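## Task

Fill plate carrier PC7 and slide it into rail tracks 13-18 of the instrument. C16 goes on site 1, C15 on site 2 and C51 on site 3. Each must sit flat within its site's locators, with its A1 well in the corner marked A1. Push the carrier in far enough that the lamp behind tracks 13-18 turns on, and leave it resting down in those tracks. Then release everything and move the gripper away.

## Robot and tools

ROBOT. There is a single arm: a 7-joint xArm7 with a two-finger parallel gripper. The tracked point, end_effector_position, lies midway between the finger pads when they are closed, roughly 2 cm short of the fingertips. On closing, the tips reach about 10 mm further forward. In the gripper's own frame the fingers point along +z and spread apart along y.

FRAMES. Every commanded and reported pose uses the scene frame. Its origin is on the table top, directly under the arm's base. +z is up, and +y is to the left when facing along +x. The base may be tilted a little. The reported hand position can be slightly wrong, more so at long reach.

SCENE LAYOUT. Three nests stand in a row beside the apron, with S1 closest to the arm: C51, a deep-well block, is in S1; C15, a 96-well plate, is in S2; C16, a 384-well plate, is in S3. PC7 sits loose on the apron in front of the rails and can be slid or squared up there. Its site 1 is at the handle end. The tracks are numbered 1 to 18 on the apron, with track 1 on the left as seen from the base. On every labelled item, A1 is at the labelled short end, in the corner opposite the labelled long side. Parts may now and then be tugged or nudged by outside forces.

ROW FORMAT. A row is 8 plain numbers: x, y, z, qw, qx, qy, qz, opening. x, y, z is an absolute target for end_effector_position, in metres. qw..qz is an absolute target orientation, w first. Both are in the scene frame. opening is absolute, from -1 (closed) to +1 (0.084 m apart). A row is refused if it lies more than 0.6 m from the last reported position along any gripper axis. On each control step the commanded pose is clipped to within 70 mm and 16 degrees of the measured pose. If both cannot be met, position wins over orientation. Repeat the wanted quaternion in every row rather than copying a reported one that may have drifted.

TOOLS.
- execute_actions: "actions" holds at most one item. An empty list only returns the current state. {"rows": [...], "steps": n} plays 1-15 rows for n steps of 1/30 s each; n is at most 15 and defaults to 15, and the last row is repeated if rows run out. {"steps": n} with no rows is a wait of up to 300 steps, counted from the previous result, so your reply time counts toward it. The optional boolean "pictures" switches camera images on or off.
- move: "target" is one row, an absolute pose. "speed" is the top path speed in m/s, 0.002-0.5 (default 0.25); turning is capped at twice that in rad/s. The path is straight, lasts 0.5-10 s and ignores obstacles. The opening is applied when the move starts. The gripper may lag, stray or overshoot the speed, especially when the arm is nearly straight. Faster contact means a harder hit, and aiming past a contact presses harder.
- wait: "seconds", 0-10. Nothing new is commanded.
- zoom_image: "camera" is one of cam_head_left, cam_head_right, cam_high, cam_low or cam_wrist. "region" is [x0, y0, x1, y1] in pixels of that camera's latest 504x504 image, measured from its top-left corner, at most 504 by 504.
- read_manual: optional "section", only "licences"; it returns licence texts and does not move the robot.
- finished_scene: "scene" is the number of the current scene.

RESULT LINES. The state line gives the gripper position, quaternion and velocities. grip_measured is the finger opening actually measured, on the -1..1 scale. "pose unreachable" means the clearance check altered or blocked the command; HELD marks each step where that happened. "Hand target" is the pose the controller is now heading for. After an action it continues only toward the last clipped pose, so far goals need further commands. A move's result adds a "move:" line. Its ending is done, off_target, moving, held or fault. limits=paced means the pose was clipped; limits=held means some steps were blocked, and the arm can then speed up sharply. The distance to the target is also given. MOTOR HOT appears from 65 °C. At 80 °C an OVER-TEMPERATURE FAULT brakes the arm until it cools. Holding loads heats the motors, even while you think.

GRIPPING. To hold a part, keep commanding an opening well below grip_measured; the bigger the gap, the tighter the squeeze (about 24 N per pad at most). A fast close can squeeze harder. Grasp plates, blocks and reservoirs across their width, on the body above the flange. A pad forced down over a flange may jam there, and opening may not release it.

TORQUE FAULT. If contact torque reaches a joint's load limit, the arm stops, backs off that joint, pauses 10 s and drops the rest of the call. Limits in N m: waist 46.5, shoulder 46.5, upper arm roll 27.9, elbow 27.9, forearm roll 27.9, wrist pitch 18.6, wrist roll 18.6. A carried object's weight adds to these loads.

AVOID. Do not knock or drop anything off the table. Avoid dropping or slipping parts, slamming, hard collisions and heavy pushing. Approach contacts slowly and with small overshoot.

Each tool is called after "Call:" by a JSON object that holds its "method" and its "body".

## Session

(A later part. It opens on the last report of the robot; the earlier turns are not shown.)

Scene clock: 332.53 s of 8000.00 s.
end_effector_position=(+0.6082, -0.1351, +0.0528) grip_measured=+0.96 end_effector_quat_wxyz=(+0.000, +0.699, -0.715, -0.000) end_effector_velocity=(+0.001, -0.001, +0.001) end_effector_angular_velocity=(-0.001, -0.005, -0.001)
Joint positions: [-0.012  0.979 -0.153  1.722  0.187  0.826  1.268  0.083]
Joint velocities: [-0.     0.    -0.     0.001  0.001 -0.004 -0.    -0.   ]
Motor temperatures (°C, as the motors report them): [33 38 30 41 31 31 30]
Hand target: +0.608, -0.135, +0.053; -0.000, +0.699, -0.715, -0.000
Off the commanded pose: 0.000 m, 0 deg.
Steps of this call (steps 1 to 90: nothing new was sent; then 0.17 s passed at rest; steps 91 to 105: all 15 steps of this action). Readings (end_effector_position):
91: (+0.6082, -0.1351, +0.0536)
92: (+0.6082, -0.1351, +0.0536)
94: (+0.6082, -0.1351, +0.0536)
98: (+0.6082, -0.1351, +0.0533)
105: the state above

Call:
{"method": "execute_actions", "body": {"actions": [{"rows": [[0.6082,-0.1351,0.0527,0,-0.69866,0.71545,0,0.0],[0.6082,-0.1351,0.0526,0,-0.69866,0.71545,0,0.0],[0.6082,-0.1351,0.0525,0,-0.69866,0.71545,0,0.0],[0.6082,-0.1351,0.0524,0,-0.69866,0.71545,0,0.0],[0.6082,-0.1351,0.0523,0,-0.69866,0.71545,0,0.0],[0.6082,-0.1351,0.0522,0,-0.69866,0.71545,0,0.0]], "steps": 13}], "pictures": true}}

Scene clock: 339.77 s of 8000.00 s.
end_effector_position=(+0.6083, -0.1351, +0.0525) grip_measured=+0.96 end_effector_quat_wxyz=(-0.000, +0.699, -0.715, +0.000) end_effector_velocity=(+0.001, +0.001, +0.000) end_effector_angular_velocity=(+0.000, -0.001, +0.002)
Joint positions: [-0.012  0.98  -0.153  1.723  0.187  0.825  1.268  0.083]
Joint velocities: [ 0.002  0.     0.     0.001  0.    -0.001 -0.    -0.   ]
Motor temperatures (°C, as the motors report them): [33 38 30 41 31 31 30]
Hand target: +0.608, -0.135, +0.052; -0.000, +0.699, -0.715, -0.000
Off the commanded pose: 0.000 m, 0 deg.
Steps of this call (steps 1 to 90: nothing new was sent; then 3.80 s passed at rest; steps 91 to 103: all 13 steps of this action). Readings (end_effector_position):
91: (+0.6082, -0.1351, +0.0528)
92: (+0.6082, -0.1351, +0.0528)
94: (+0.6082, -0.1351, +0.0528)
98: (+0.6082, -0.1351, +0.0525)
103: the state above
camera_calibration (this result's frames):
cam_wrist: T_world_to_cam=[[-0.999816, 0.0142378, -0.0128452, 0.651674], [0.01426, 0.999897, -0.00163204, 0.197629], [0.0128206, -0.00181491, -0.999916, 0.17528], [0, 0, 0, 1]] pos_world=[0.646489, -0.206569, 0.183959]

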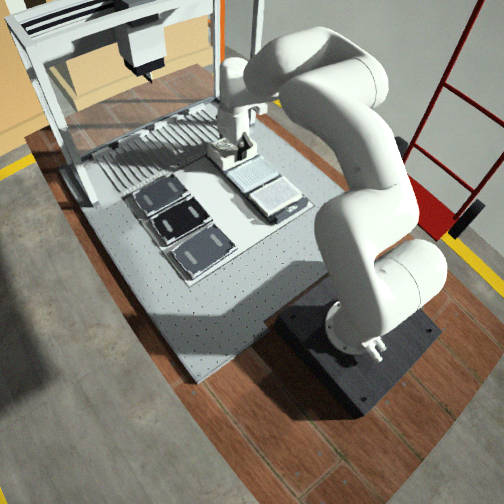

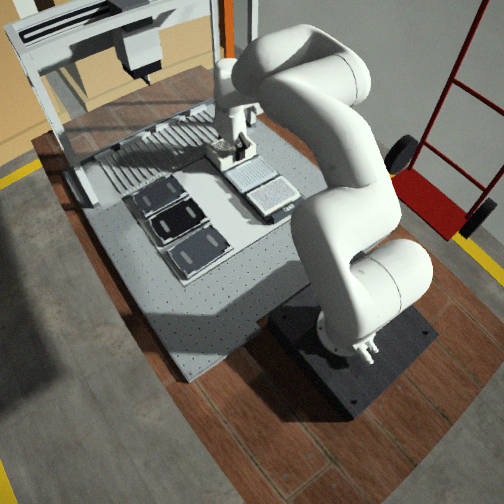

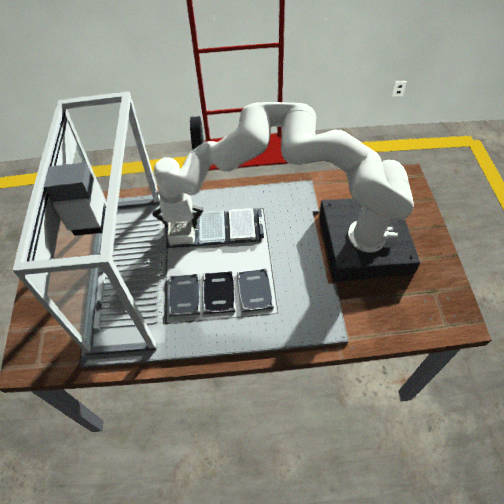

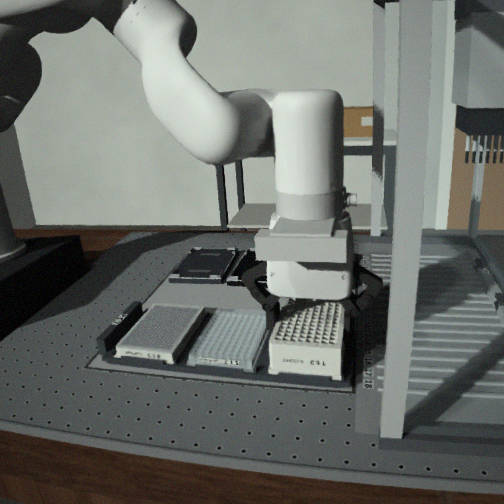

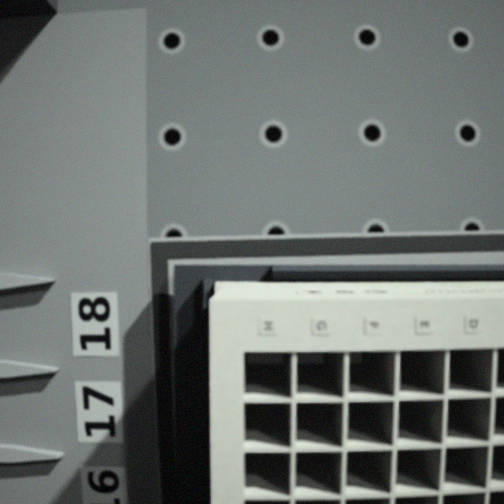

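Contact at ≈0.0525. Release now.

Call:
{"method": "execute_actions", "body": {"actions": [{"rows": [[0.6082,-0.1351,0.0526,0,-0.69866,0.71545,0,0.0],[0.6082,-0.1351,0.0526,0,-0.69866,0.71545,0,0.0],[0.6082,-0.1351,0.0526,0,-0.69866,0.71545,0,0.0],[0.6082,-0.1351,0.0526,0,-0.69866,0.71545,0,0.3],[0.6082,-0.1351,0.0526,0,-0.69866,0.71545,0,0.6],[0.6082,-0.1351,0.0526,0,-0.69866,0.71545,0,0.85],[0.6082,-0.1351,0.0526,0,-0.69866,0.71545,0,0.93],[0.6082,-0.1351,0.0526,0,-0.69866,0.71545,0,0.96],[0.6082,-0.1351,0.0526,0,-0.69866,0.71545,0,0.98],[0.6082,-0.1351,0.0526,0,-0.69866,0.71545,0,1.0]], "steps": 15}], "pictures": false}}

Scene clock: 343.70 s of 8000.00 s.
end_effector_position=(+0.6078, -0.1350, +0.0521) grip_measured=+0.98 end_effector_quat_wxyz=(+0.000, +0.699, -0.715, -0.001) end_effector_velocity=(-0.004, +0.000, -0.005) end_effector_angular_velocity=(+0.002, +0.011, -0.001)
Joint positions: [-0.012  0.98  -0.153  1.722  0.187  0.826  1.268  0.083]
Joint velocities: [-0.     0.005  0.    -0.006 -0.    -0.    -0.     0.008]
Motor temperatures (°C, as the motors report them): [33 38 30 41 31 31 30]
Hand target: +0.608, -0.135, +0.053; +0.000, +0.699, -0.715, +0.000
Off the commanded pose: 0.001 m, 0 deg.
Steps of this call (steps 1 to 90: nothing new was sent; then 0.43 s passed at rest; steps 91 to 105: all 15 steps of this action). Readings (end_effector_position):
91: (+0.6082, -0.1351, +0.0522)
92: (+0.6082, -0.1351, +0.0523)
94: (+0.6082, -0.1351, +0.0523)
98: (+0.6081, -0.1351, +0.0523)
105: the state above

Call:
{"method": "move", "body": {"target": [0.6082,-0.1351,0.095,0,-0.69866,0.71545,0,1.0], "speed": 0.03}}

Scene clock: 346.97 s of 8000.00 s.
end_effector_position=(+0.6082, -0.1351, +0.0947) grip_measured=+1.00 end_effector_quat_wxyz=(+0.000, +0.699, -0.715, -0.000) end_effector_velocity=(-0.001, -0.000, +0.001) end_effector_angular_velocity=(+0.001, +0.002, -0.002)
Joint positions: [-0.007  0.902 -0.163  1.714  0.176  0.896  1.273  0.084]
Joint velocities: [-0.    -0.003 -0.001 -0.002  0.     0.003  0.     0.   ]
Motor temperatures (°C, as the motors report them): [33 38 30 41 31 31 30]
Hand target: +0.608, -0.135, +0.095; +0.000, +0.699, -0.715, +0.000
Off the commanded pose: 0.000 m, 0 deg.
move: done
camera_calibration (this result's frames):
cam_wrist: T_world_to_cam=[[-0.99983, 0.0138765, -0.0121726, 0.651966], [0.0138964, 0.999902, -0.00155121, 0.197842], [0.0121498, -0.0017201, -0.999925, 0.217905], [0, 0, 0, 1]] pos_world=[0.646459, -0.206495, 0.226131]

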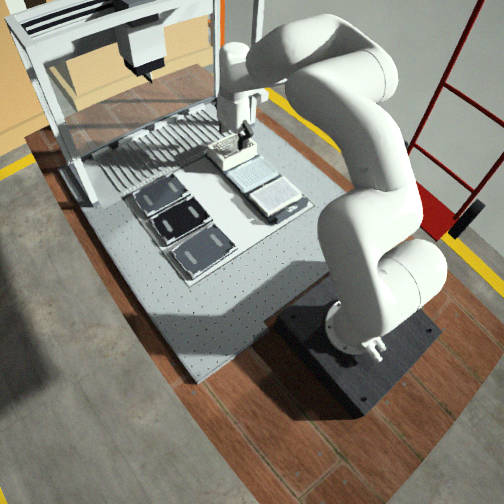

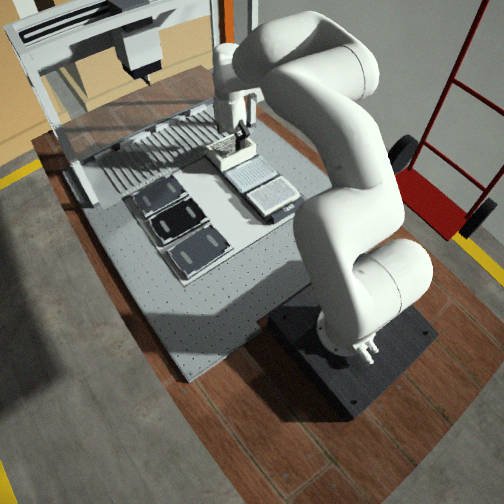

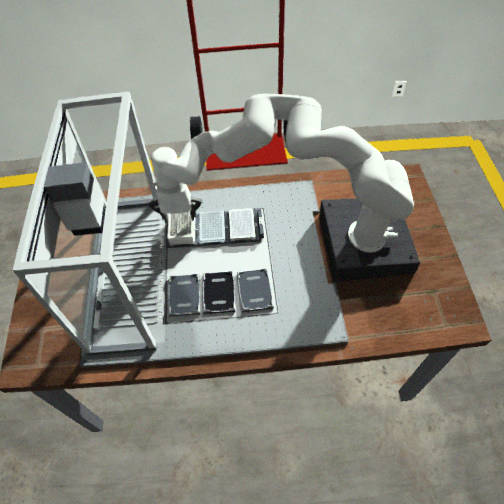

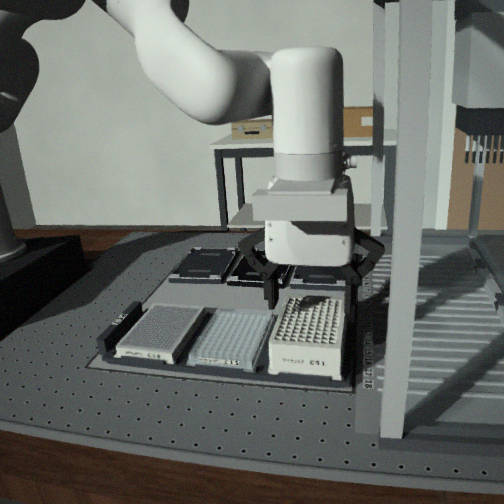

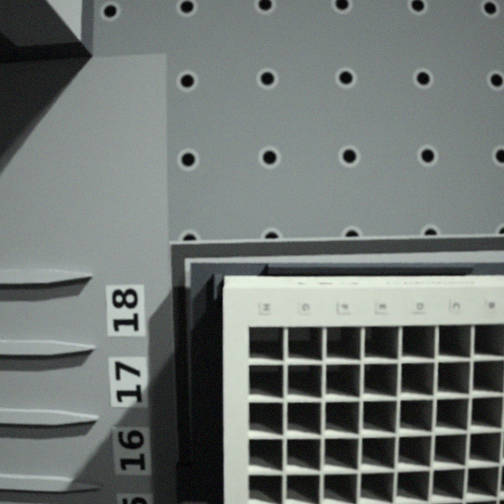

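Call:
{"method": "zoom_image", "body": {"camera": "cam_wrist", "region": [0, 200, 300, 500]}}

Call:
{"method": "zoom_image", "body": {"camera": "cam_low", "region": [80, 270, 420, 420]}}

Region (0, 200, 300, 500) of cam_wrist's 504x504 image, scaled by 1.680, with more detail than that image has.

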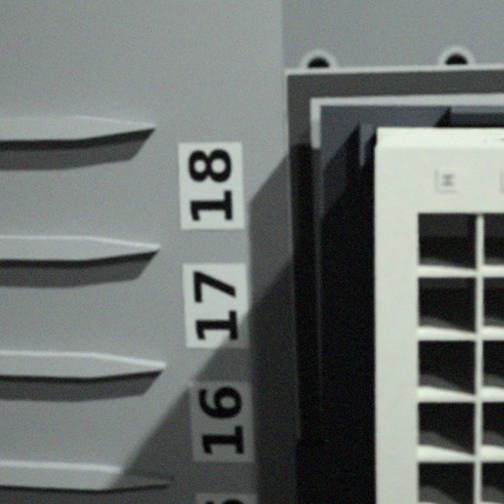

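Region (80, 270, 420, 420) of cam_low's 504x504 image, scaled by 1.482, with more detail than that image has; it fills the top 222 rows of this view, and the rest is white.

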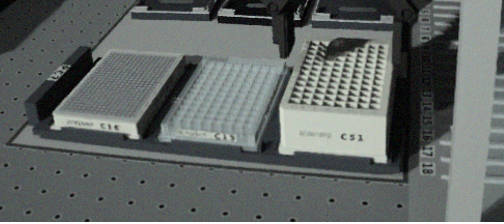

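Call:
{"method": "zoom_image", "body": {"camera": "cam_low", "region": [300, 330, 420, 410]}}

Call:
{"method": "zoom_image", "body": {"camera": "cam_low", "region": [80, 290, 200, 380]}}

Call:
{"method": "zoom_image", "body": {"camera": "cam_head_left", "region": [220, 150, 330, 240]}}

Region (300, 330, 420, 410) of cam_low's 504x504 image, scaled by 4.200, with more detail than that image has.

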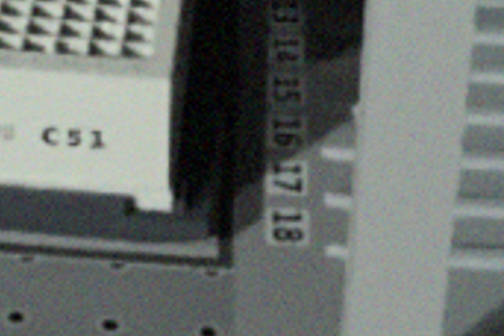

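Region (80, 290, 200, 380) of cam_low's 504x504 image, scaled by 4.200, with more detail than that image has; it fills the top 378 rows of this view, and the rest is white.

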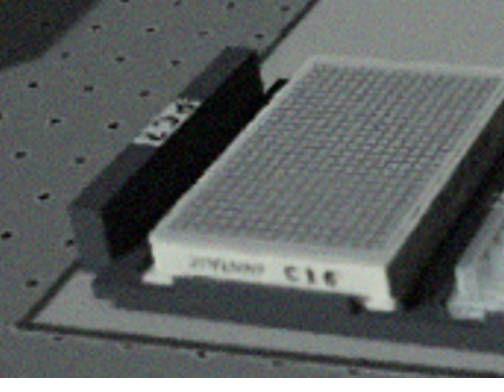

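Region (220, 150, 330, 240) of cam_head_left's 504x504 image, scaled by 4.582, with more detail than that image has; it fills the top 412 rows of this view, and the rest is white.

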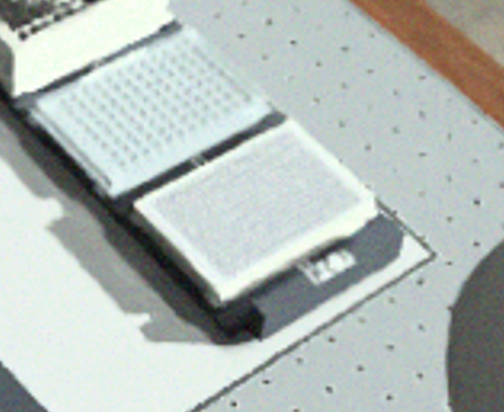

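Call:
{"method": "move", "body": {"target": [0.625,-0.228,0.096,0,-0.7071,0.7071,0,-1.0], "speed": 0.12}}

Scene clock: 391.87 s of 8000.00 s.
end_effector_position=(+0.6256, -0.2274, +0.0960) grip_measured=-1.00 end_effector_quat_wxyz=(-0.001, +0.707, -0.707, +0.000) end_effector_velocity=(+0.001, -0.003, +0.001) end_effector_angular_velocity=(+0.000, +0.004, +0.000)
Joint positions: [-0.155  1.072 -0.171  2.025  0.177  1.035  1.14   0.   ]
Joint velocities: [-0.005  0.014 -0.001  0.03  -0.001  0.02  -0.001  0.   ]
Motor temperatures (°C, as the motors report them): [33 39 30 42 31 31 30]
Hand target: +0.626, -0.228, +0.096; -0.000, +0.707, -0.707, +0.000
Off the commanded pose: 0.001 m, 0 deg.
After step 90, 40.57 s passed at rest.
move: done
camera_calibration (this result's frames):
cam_wrist: T_world_to_cam=[[-0.999854, -0.00984577, -0.0139918, 0.665438], [-0.0098306, 0.999951, -0.00115235, 0.304786], [0.0140025, -0.00101464, -0.999901, 0.217907], [0, 0, 0, 1]] pos_world=[0.665286, -0.297999, 0.227548]

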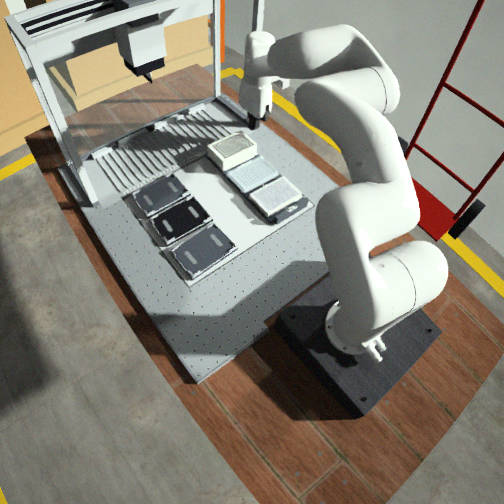

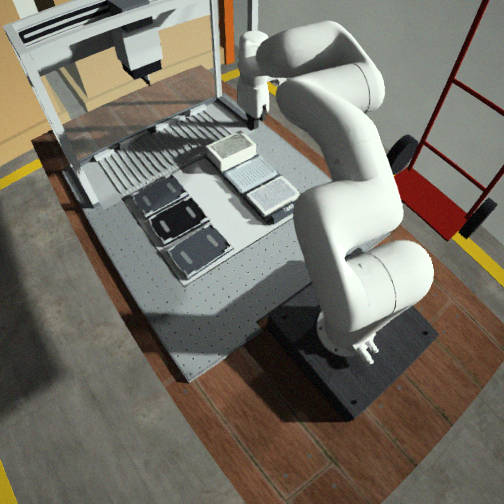

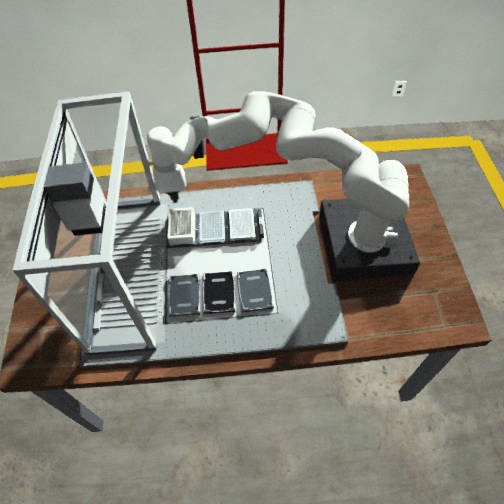

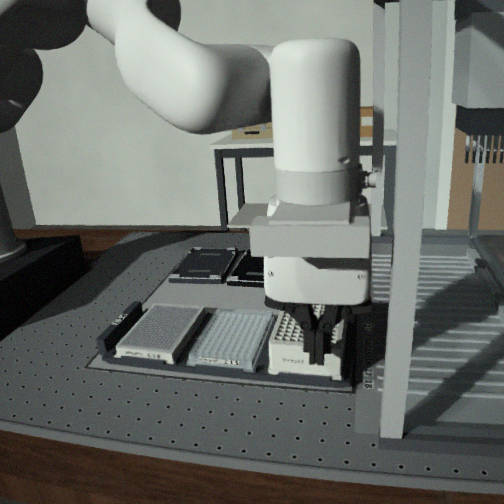

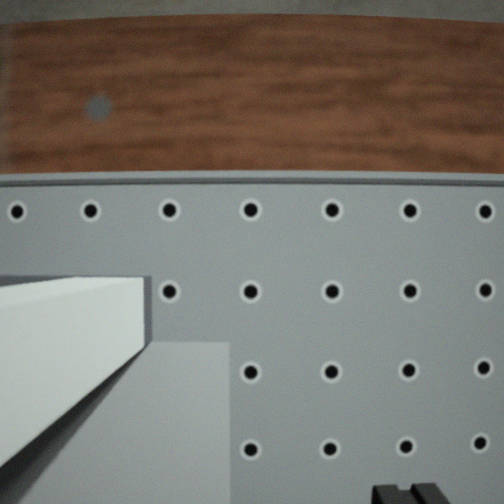

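Call:
{"method": "move", "body": {"target": [0.625,-0.2235,0.043,0,-0.7071,0.7071,0,-1.0], "speed": 0.06}}

Scene clock: 395.30 s of 8000.00 s.
end_effector_position=(+0.6251, -0.2236, +0.0437) grip_measured=-1.00 end_effector_quat_wxyz=(-0.000, +0.707, -0.707, +0.000) end_effector_velocity=(+0.002, -0.001, -0.000) end_effector_angular_velocity=(-0.002, -0.005, -0.001)
Joint positions: [-0.153  1.159 -0.162  2.027  0.185  0.951  1.142  0.   ]
Joint velocities: [-0.001  0.004  0.     0.006  0.    -0.003  0.     0.   ]
Motor temperatures (°C, as the motors report them): [33 39 30 42 31 31 30]
Hand target: +0.625, -0.224, +0.043; -0.000, +0.707, -0.707, -0.000
Off the commanded pose: 0.001 m, 0 deg.
move: done
camera_calibration (this result's frames):
cam_wrist: T_world_to_cam=[[-0.999873, -0.00904623, -0.0130827, 0.664377], [-0.00902351, 0.999958, -0.00179461, 0.300435], [0.0130984, -0.00167633, -0.999913, 0.165958], [0, 0, 0, 1]] pos_world=[0.66483, -0.294134, 0.175174]

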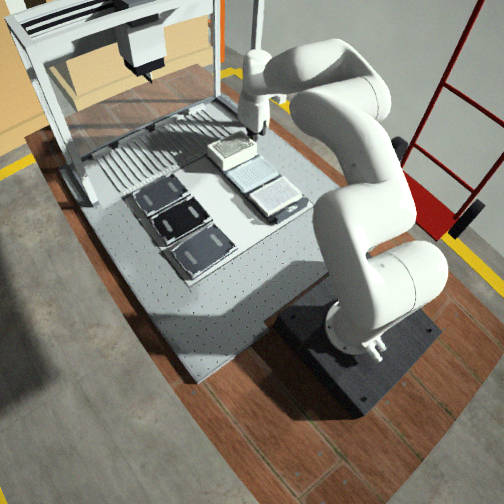

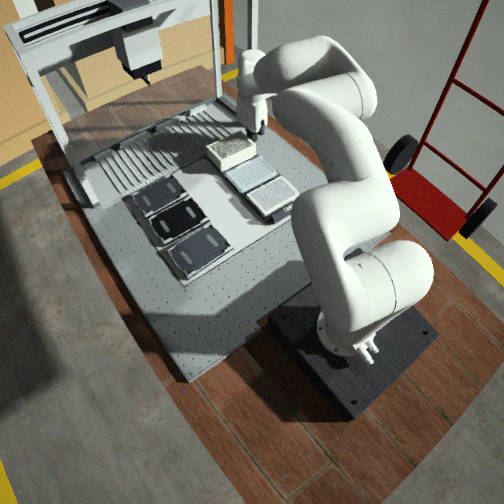

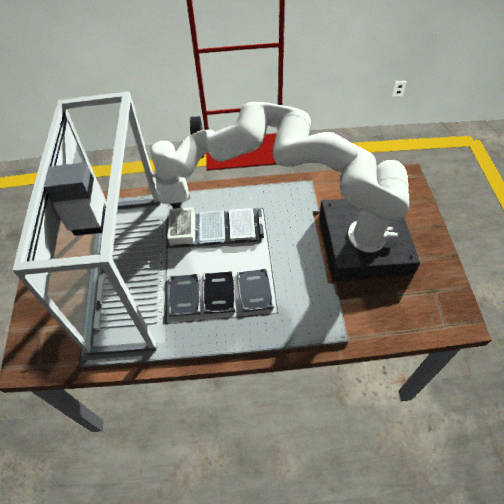

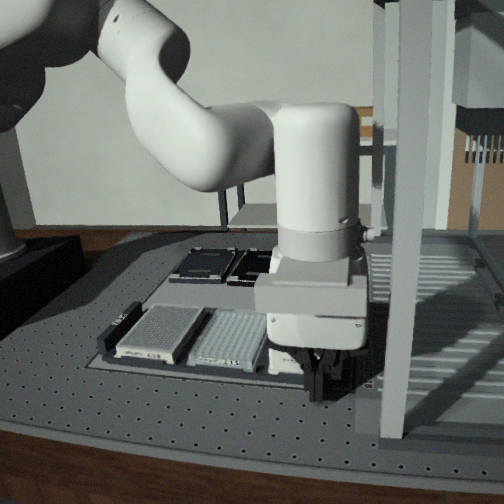

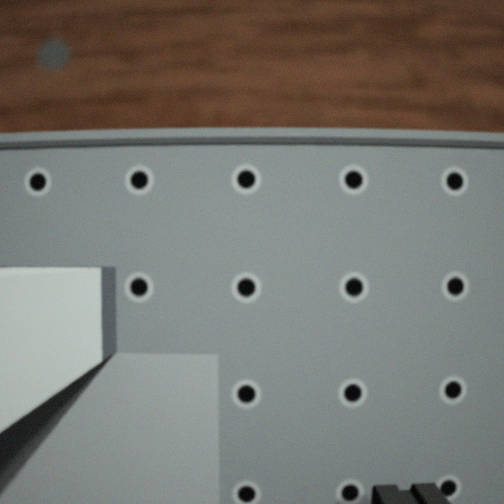

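Call:
{"method": "move", "body": {"target": [0.625,-0.2142,0.043,0,-0.7071,0.7071,0,-1.0], "speed": 0.006}}

Scene clock: 401.50 s of 8000.00 s.
end_effector_position=(+0.6250, -0.2144, +0.0431) grip_measured=-1.00 end_effector_quat_wxyz=(+0.000, +0.707, -0.707, +0.000) end_effector_velocity=(-0.000, +0.000, -0.000) end_effector_angular_velocity=(+0.000, -0.000, -0.002)
Joint positions: [-0.139  1.146 -0.161  2.002  0.186  0.939  1.153  0.   ]
Joint velocities: [ 0.001 -0.002 -0.    -0.004  0.001 -0.002  0.001  0.   ]
Motor temperatures (°C, as the motors report them): [33 39 30 42 31 31 30]
Hand target: +0.625, -0.214, +0.043; +0.000, +0.707, -0.707, -0.000
Off the commanded pose: 0.000 m, 0 deg.
After step 90, 1.40 s passed at rest.
move: done
camera_calibration (this result's frames):
cam_wrist: T_world_to_cam=[[-0.999875, -0.00946451, -0.0126338, 0.664309], [-0.00944252, 0.999954, -0.00179943, 0.291495], [0.0126503, -0.00167991, -0.999919, 0.165728], [0, 0, 0, 1]] pos_world=[0.664882, -0.284916, 0.174632]

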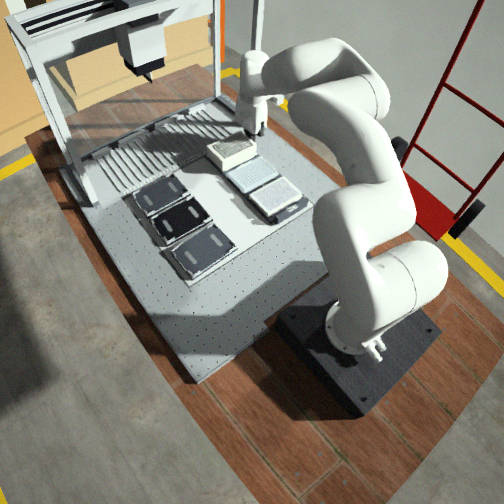

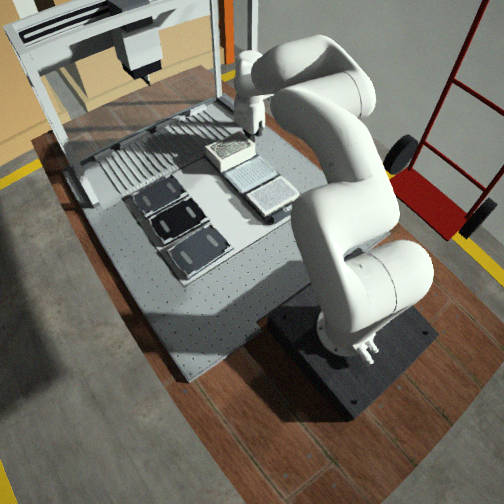

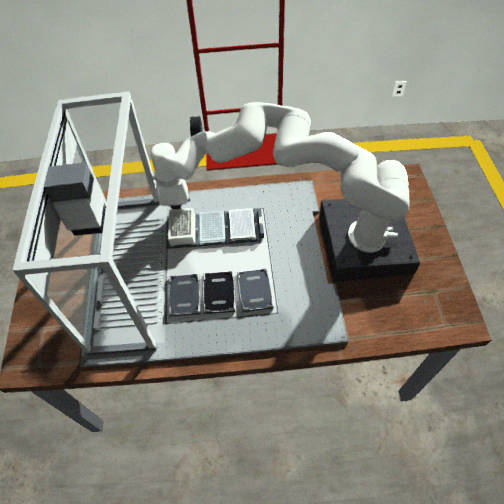

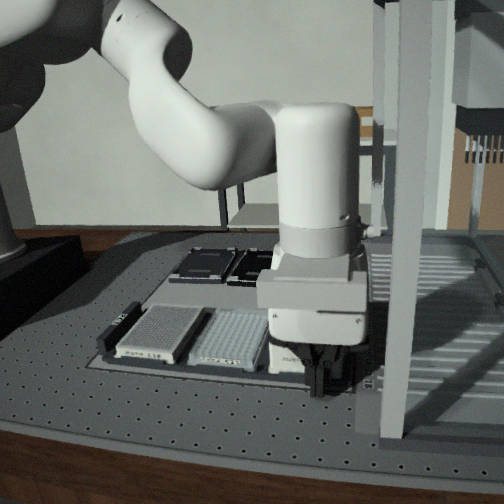

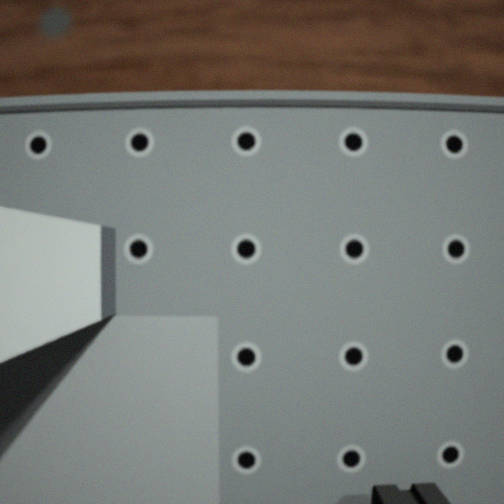

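Call:
{"method": "move", "body": {"target": [0.625,-0.2133,0.043,0,-0.7071,0.7071,0,-1.0], "speed": 0.004}}

Scene clock: 410.07 s of 8000.00 s.
end_effector_position=(+0.6250, -0.2134, +0.0430) grip_measured=-1.00 end_effector_quat_wxyz=(+0.000, +0.707, -0.707, +0.000) end_effector_velocity=(+0.001, +0.004, +0.000) end_effector_angular_velocity=(+0.003, +0.001, +0.004)
Joint positions: [-0.137  1.145 -0.161  1.999  0.186  0.937  1.154  0.   ]
Joint velocities: [ 0.004 -0.002  0.002 -0.001  0.001  0.002  0.     0.   ]
Motor temperatures (°C, as the motors report them): [33 39 30 42 31 31 30]
Hand target: +0.625, -0.213, +0.043; +0.000, +0.707, -0.707, -0.000
Off the commanded pose: 0.000 m, 0 deg.
After step 90, 4.87 s passed at rest.
move: done
camera_calibration (this result's frames):
cam_wrist: T_world_to_cam=[[-0.999878, -0.00947793, -0.0124507, 0.664275], [-0.00945854, 0.999954, -0.00161498, 0.290463], [0.0124654, -0.00149702, -0.999921, 0.165757], [0, 0, 0, 1]] pos_world=[0.664875, -0.283905, 0.174483]

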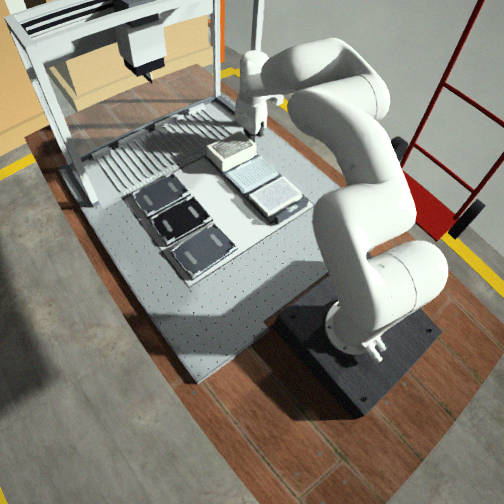

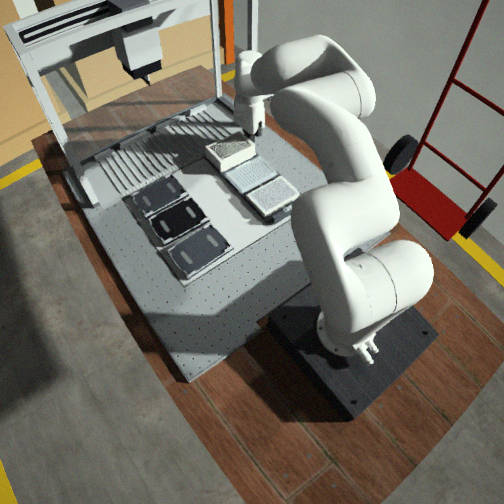

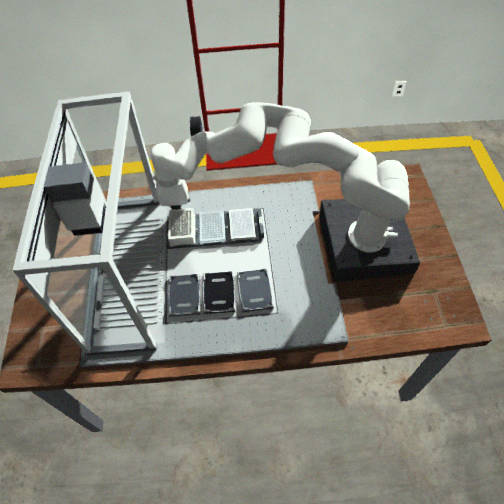

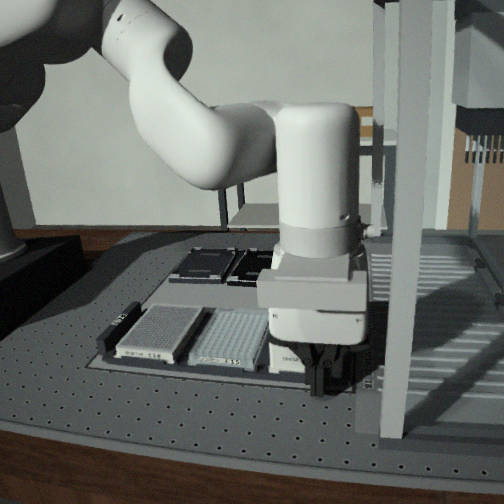

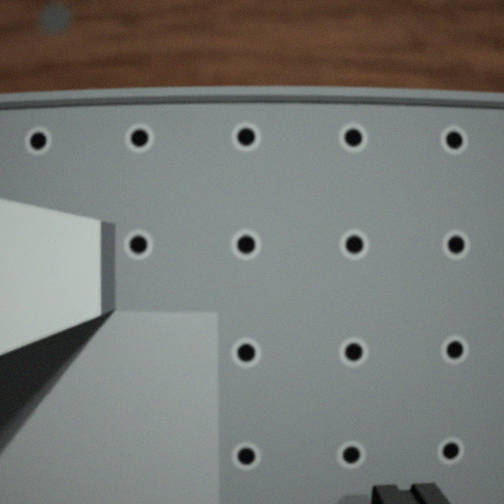

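Call:
{"method": "move", "body": {"target": [0.625,-0.221,0.10,0,-0.7071,0.7071,0,-1.0], "speed": 0.06}}

Call:
{"method": "move", "body": {"target": [0.638,-0.060,0.135,0,-0.7071,0.7071,0,-1.0], "speed": 0.15}}

Scene clock: 416.10 s of 8000.00 s.
end_effector_position=(+0.6250, -0.2208, +0.0993) grip_measured=-1.00 end_effector_quat_wxyz=(+0.000, +0.707, -0.707, -0.000) end_effector_velocity=(-0.001, +0.000, +0.002) end_effector_angular_velocity=(+0.001, +0.002, +0.000)
Joint positions: [-0.144  1.055 -0.172  2.006  0.176  1.034  1.148  0.   ]
Joint velocities: [-0.    -0.004 -0.     0.    -0.     0.006 -0.     0.   ]
Motor temperatures (°C, as the motors report them): [33 39 30 42 31 31 30]
Hand target: +0.625, -0.221, +0.100; -0.000, +0.707, -0.707, +0.000
Off the commanded pose: 0.001 m, 0 deg.
After step 90, 1.67 s passed at rest.
move: done
camera_calibration (this result's frames):
cam_wrist: T_world_to_cam=[[-0.99988, -0.0100243, -0.0118439, 0.664706], [-0.0100093, 0.999949, -0.00131931, 0.29832], [0.0118565, -0.0012006, -0.999929, 0.222534], [0, 0, 0, 1]] pos_world=[0.664974, -0.291375, 0.230784]

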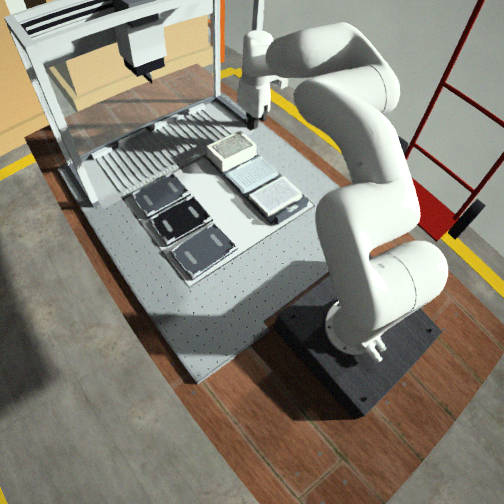

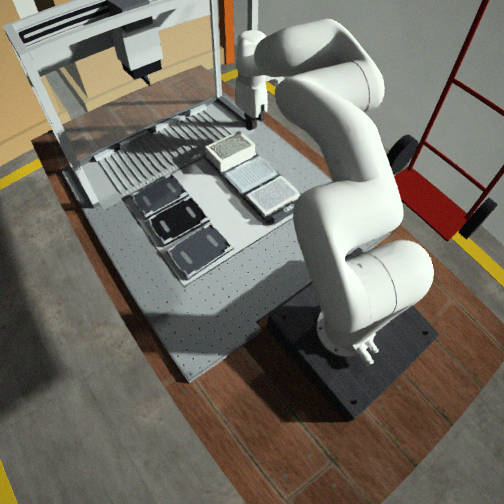

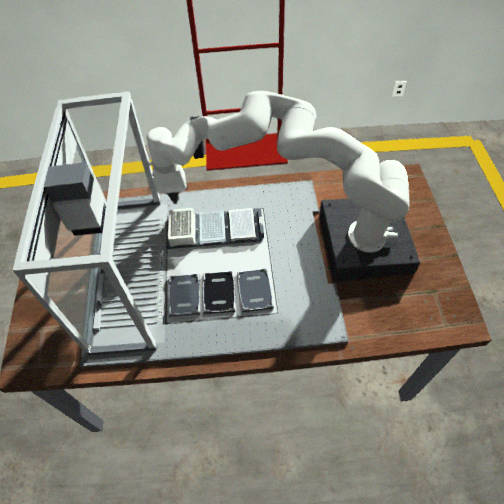

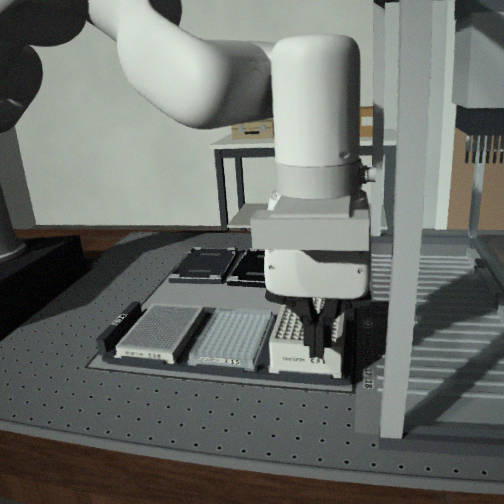

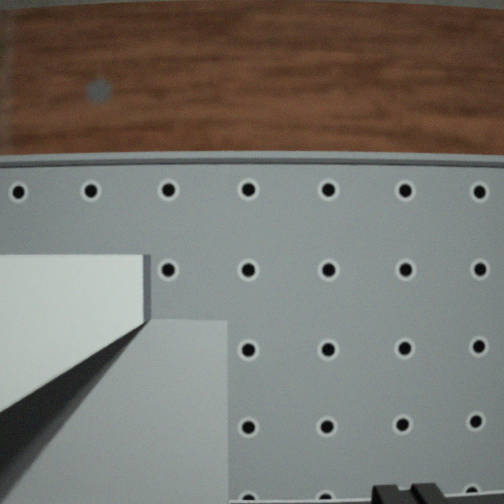

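Scene clock: 417.67 s of 8000.00 s.
end_effector_position=(+0.6367, -0.0610, +0.1347) grip_measured=-1.00 end_effector_quat_wxyz=(+0.001, +0.707, -0.707, -0.000) end_effector_velocity=(+0.001, +0.007, +0.001) end_effector_angular_velocity=(+0.001, -0.002, +0.003)
Joint positions: [ 0.093  0.897 -0.15   1.835  0.157  1.018  1.387  0.   ]
Joint velocities: [ 0.009 -0.002  0.002  0.     0.     0.     0.008  0.   ]
Motor temperatures (°C, as the motors report them): [33 39 30 42 31 31 30]
Hand target: +0.637, -0.060, +0.135; +0.001, +0.707, -0.707, -0.000
Off the commanded pose: 0.002 m, 0 deg.
move: done
camera_calibration (this result's frames):
cam_wrist: T_world_to_cam=[[-0.999903, -0.00888124, -0.0106908, 0.678397], [-0.00885951, 0.999959, -0.00207764, 0.138048], [0.0107088, -0.00198272, -0.999941, 0.258616], [0, 0, 0, 1]] pos_world=[0.676785, -0.131505, 0.26614]

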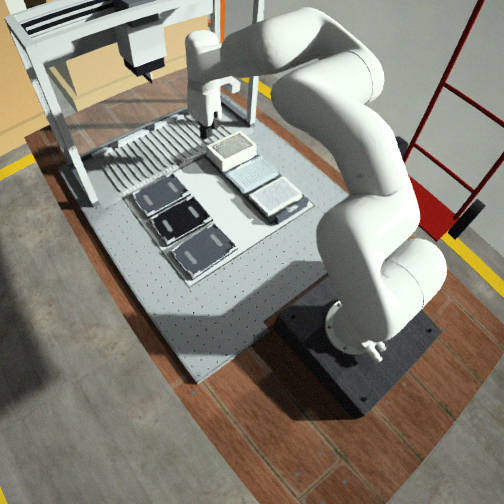

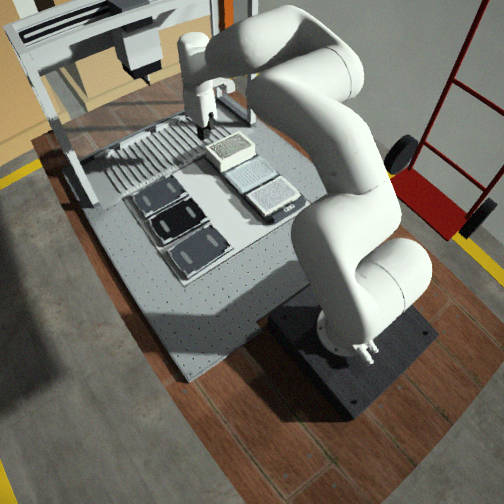

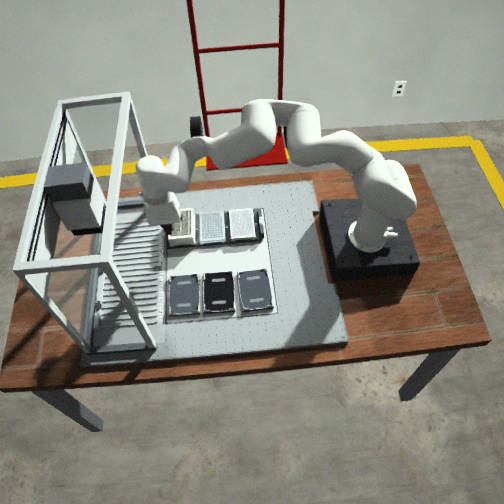

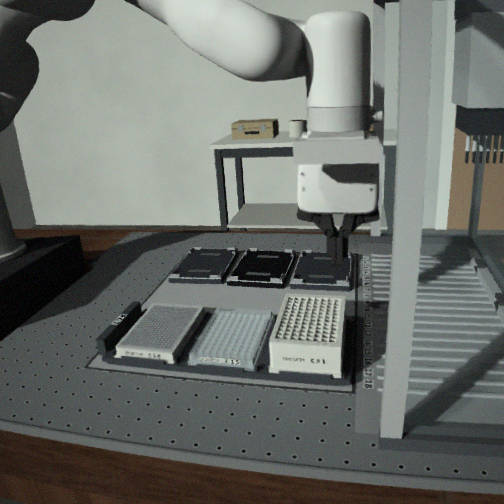

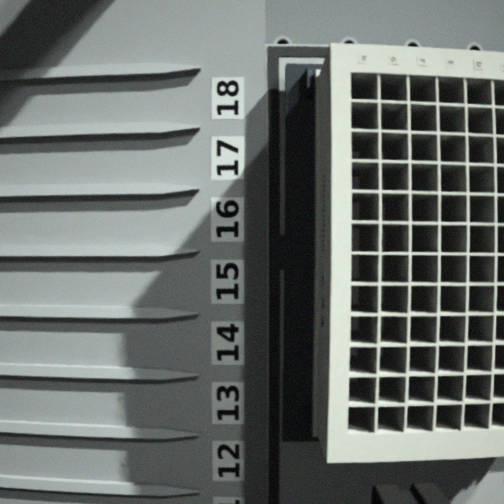

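Call:
{"method": "zoom_image", "body": {"camera": "cam_wrist", "region": [160, 30, 350, 160]}}

Call:
{"method": "zoom_image", "body": {"camera": "cam_wrist", "region": [160, 360, 350, 490]}}

Call:
{"method": "zoom_image", "body": {"camera": "cam_wrist", "region": [160, 190, 350, 320]}}

Region (160, 30, 350, 160) of cam_wrist's 504x504 image, scaled by 2.653, with more detail than that image has; it fills the top 345 rows of this view, and the rest is white.

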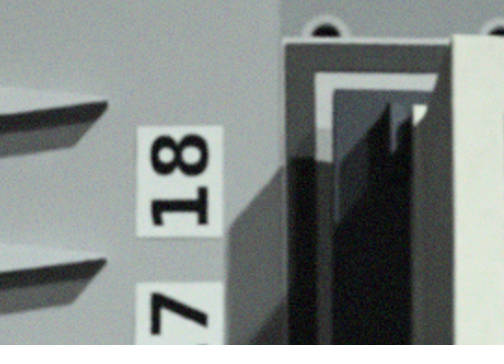

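Region (160, 360, 350, 490) of cam_wrist's 504x504 image, scaled by 2.653, with more detail than that image has; it fills the top 345 rows of this view, and the rest is white.

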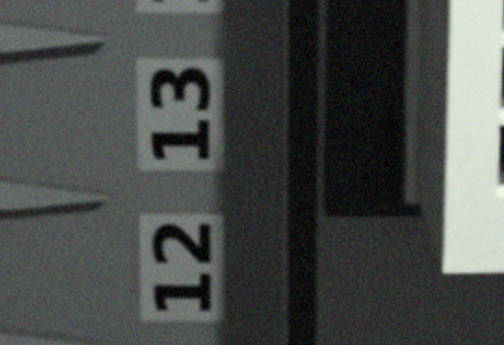

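Region (160, 190, 350, 320) of cam_wrist's 504x504 image, scaled by 2.653, with more detail than that image has; it fills the top 345 rows of this view, and the rest is white.

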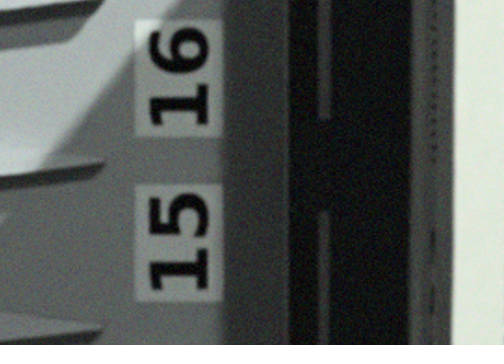

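Call:
{"method": "move", "body": {"target": [0.305,-0.128,0.10,0,-0.7043,0.7099,0,-1.0], "speed": 0.2}}

Scene clock: 444.67 s of 8000.00 s.
end_effector_position=(+0.3059, -0.1305, +0.1006) grip_measured=-1.00 end_effector_quat_wxyz=(+0.001, +0.704, -0.710, +0.001) end_effector_velocity=(-0.002, -0.001, +0.001) end_effector_angular_velocity=(-0.002, -0.002, -0.002)
Joint positions: [ 0.022  0.114 -0.314  0.46   0.071  0.42   1.129  0.   ]
Joint velocities: [-0.001 -0.008 -0.005 -0.008 -0.009 -0.003  0.004  0.   ]
Motor temperatures (°C, as the motors report them): [33 39 30 42 31 31 30]
Hand target: +0.306, -0.131, +0.101; +0.001, +0.704, -0.710, +0.001
Off the commanded pose: 0.003 m, 0 deg.
After step 90, 21.63 s passed at rest.
move: done
camera_calibration (this result's frames):
cam_wrist: T_world_to_cam=[[-0.999921, -0.00185378, -0.0124144, 0.347705], [-0.00178793, 0.999984, -0.00531267, 0.202642], [0.012424, -0.00529006, -0.999909, 0.226965], [0, 0, 0, 1]] pos_world=[0.34522, -0.200793, 0.232337]

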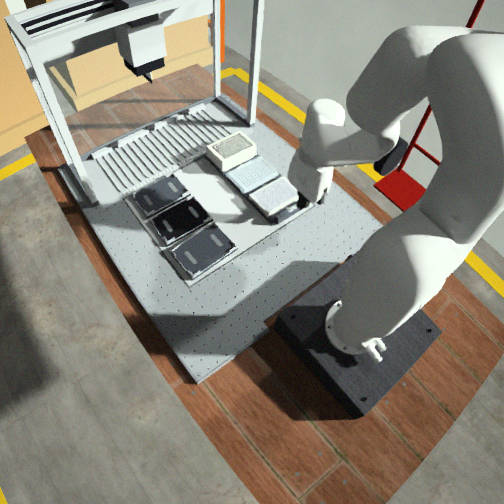

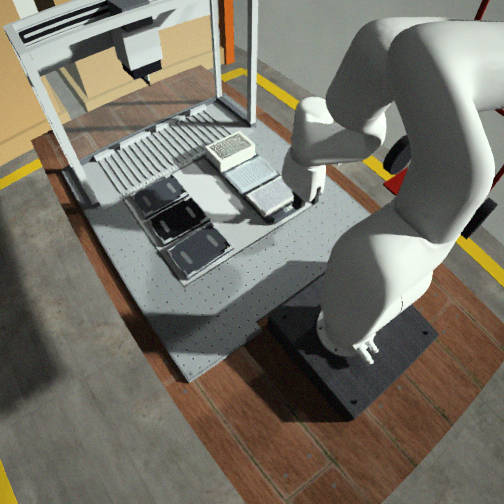

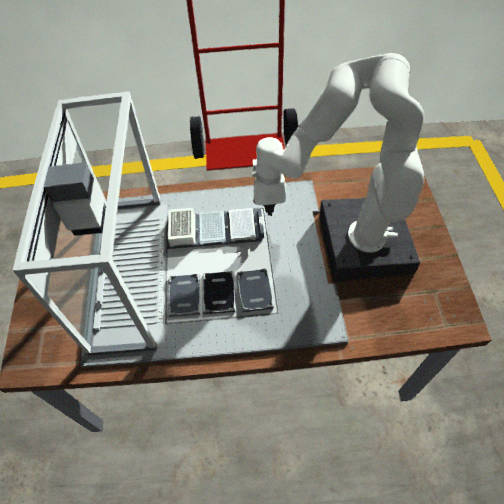

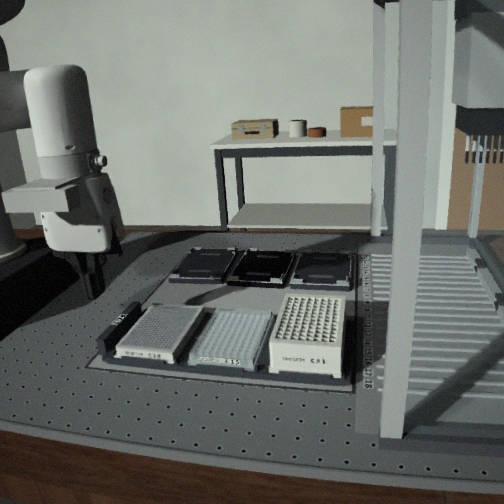

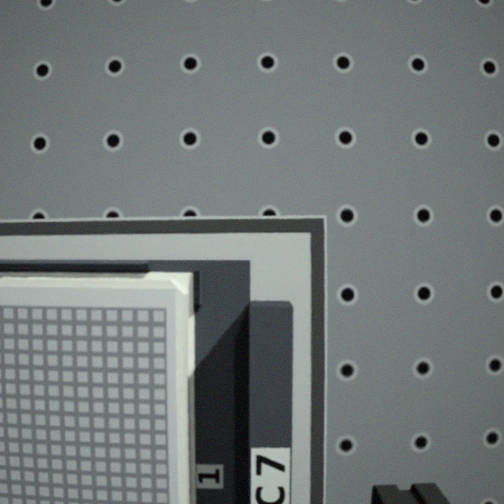

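Call:
{"method": "zoom_image", "body": {"camera": "cam_wrist", "region": [0, 190, 360, 330]}}

Call:
{"method": "zoom_image", "body": {"camera": "cam_wrist", "region": [170, 200, 370, 504]}}

Region (0, 190, 360, 330) of cam_wrist's 504x504 image, scaled by 1.400, with more detail than that image has.

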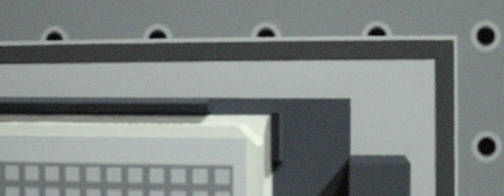

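Region (170, 200, 370, 504) of cam_wrist's 504x504 image, scaled by 1.658, with more detail than that image has; it fills the left 332 columns of this view, and the rest is white.

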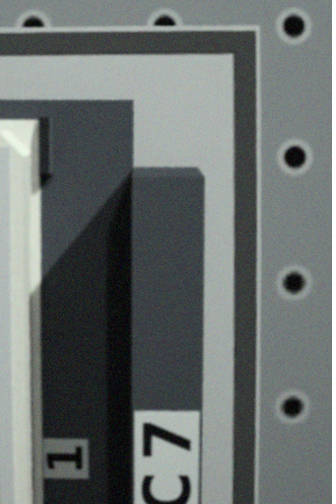

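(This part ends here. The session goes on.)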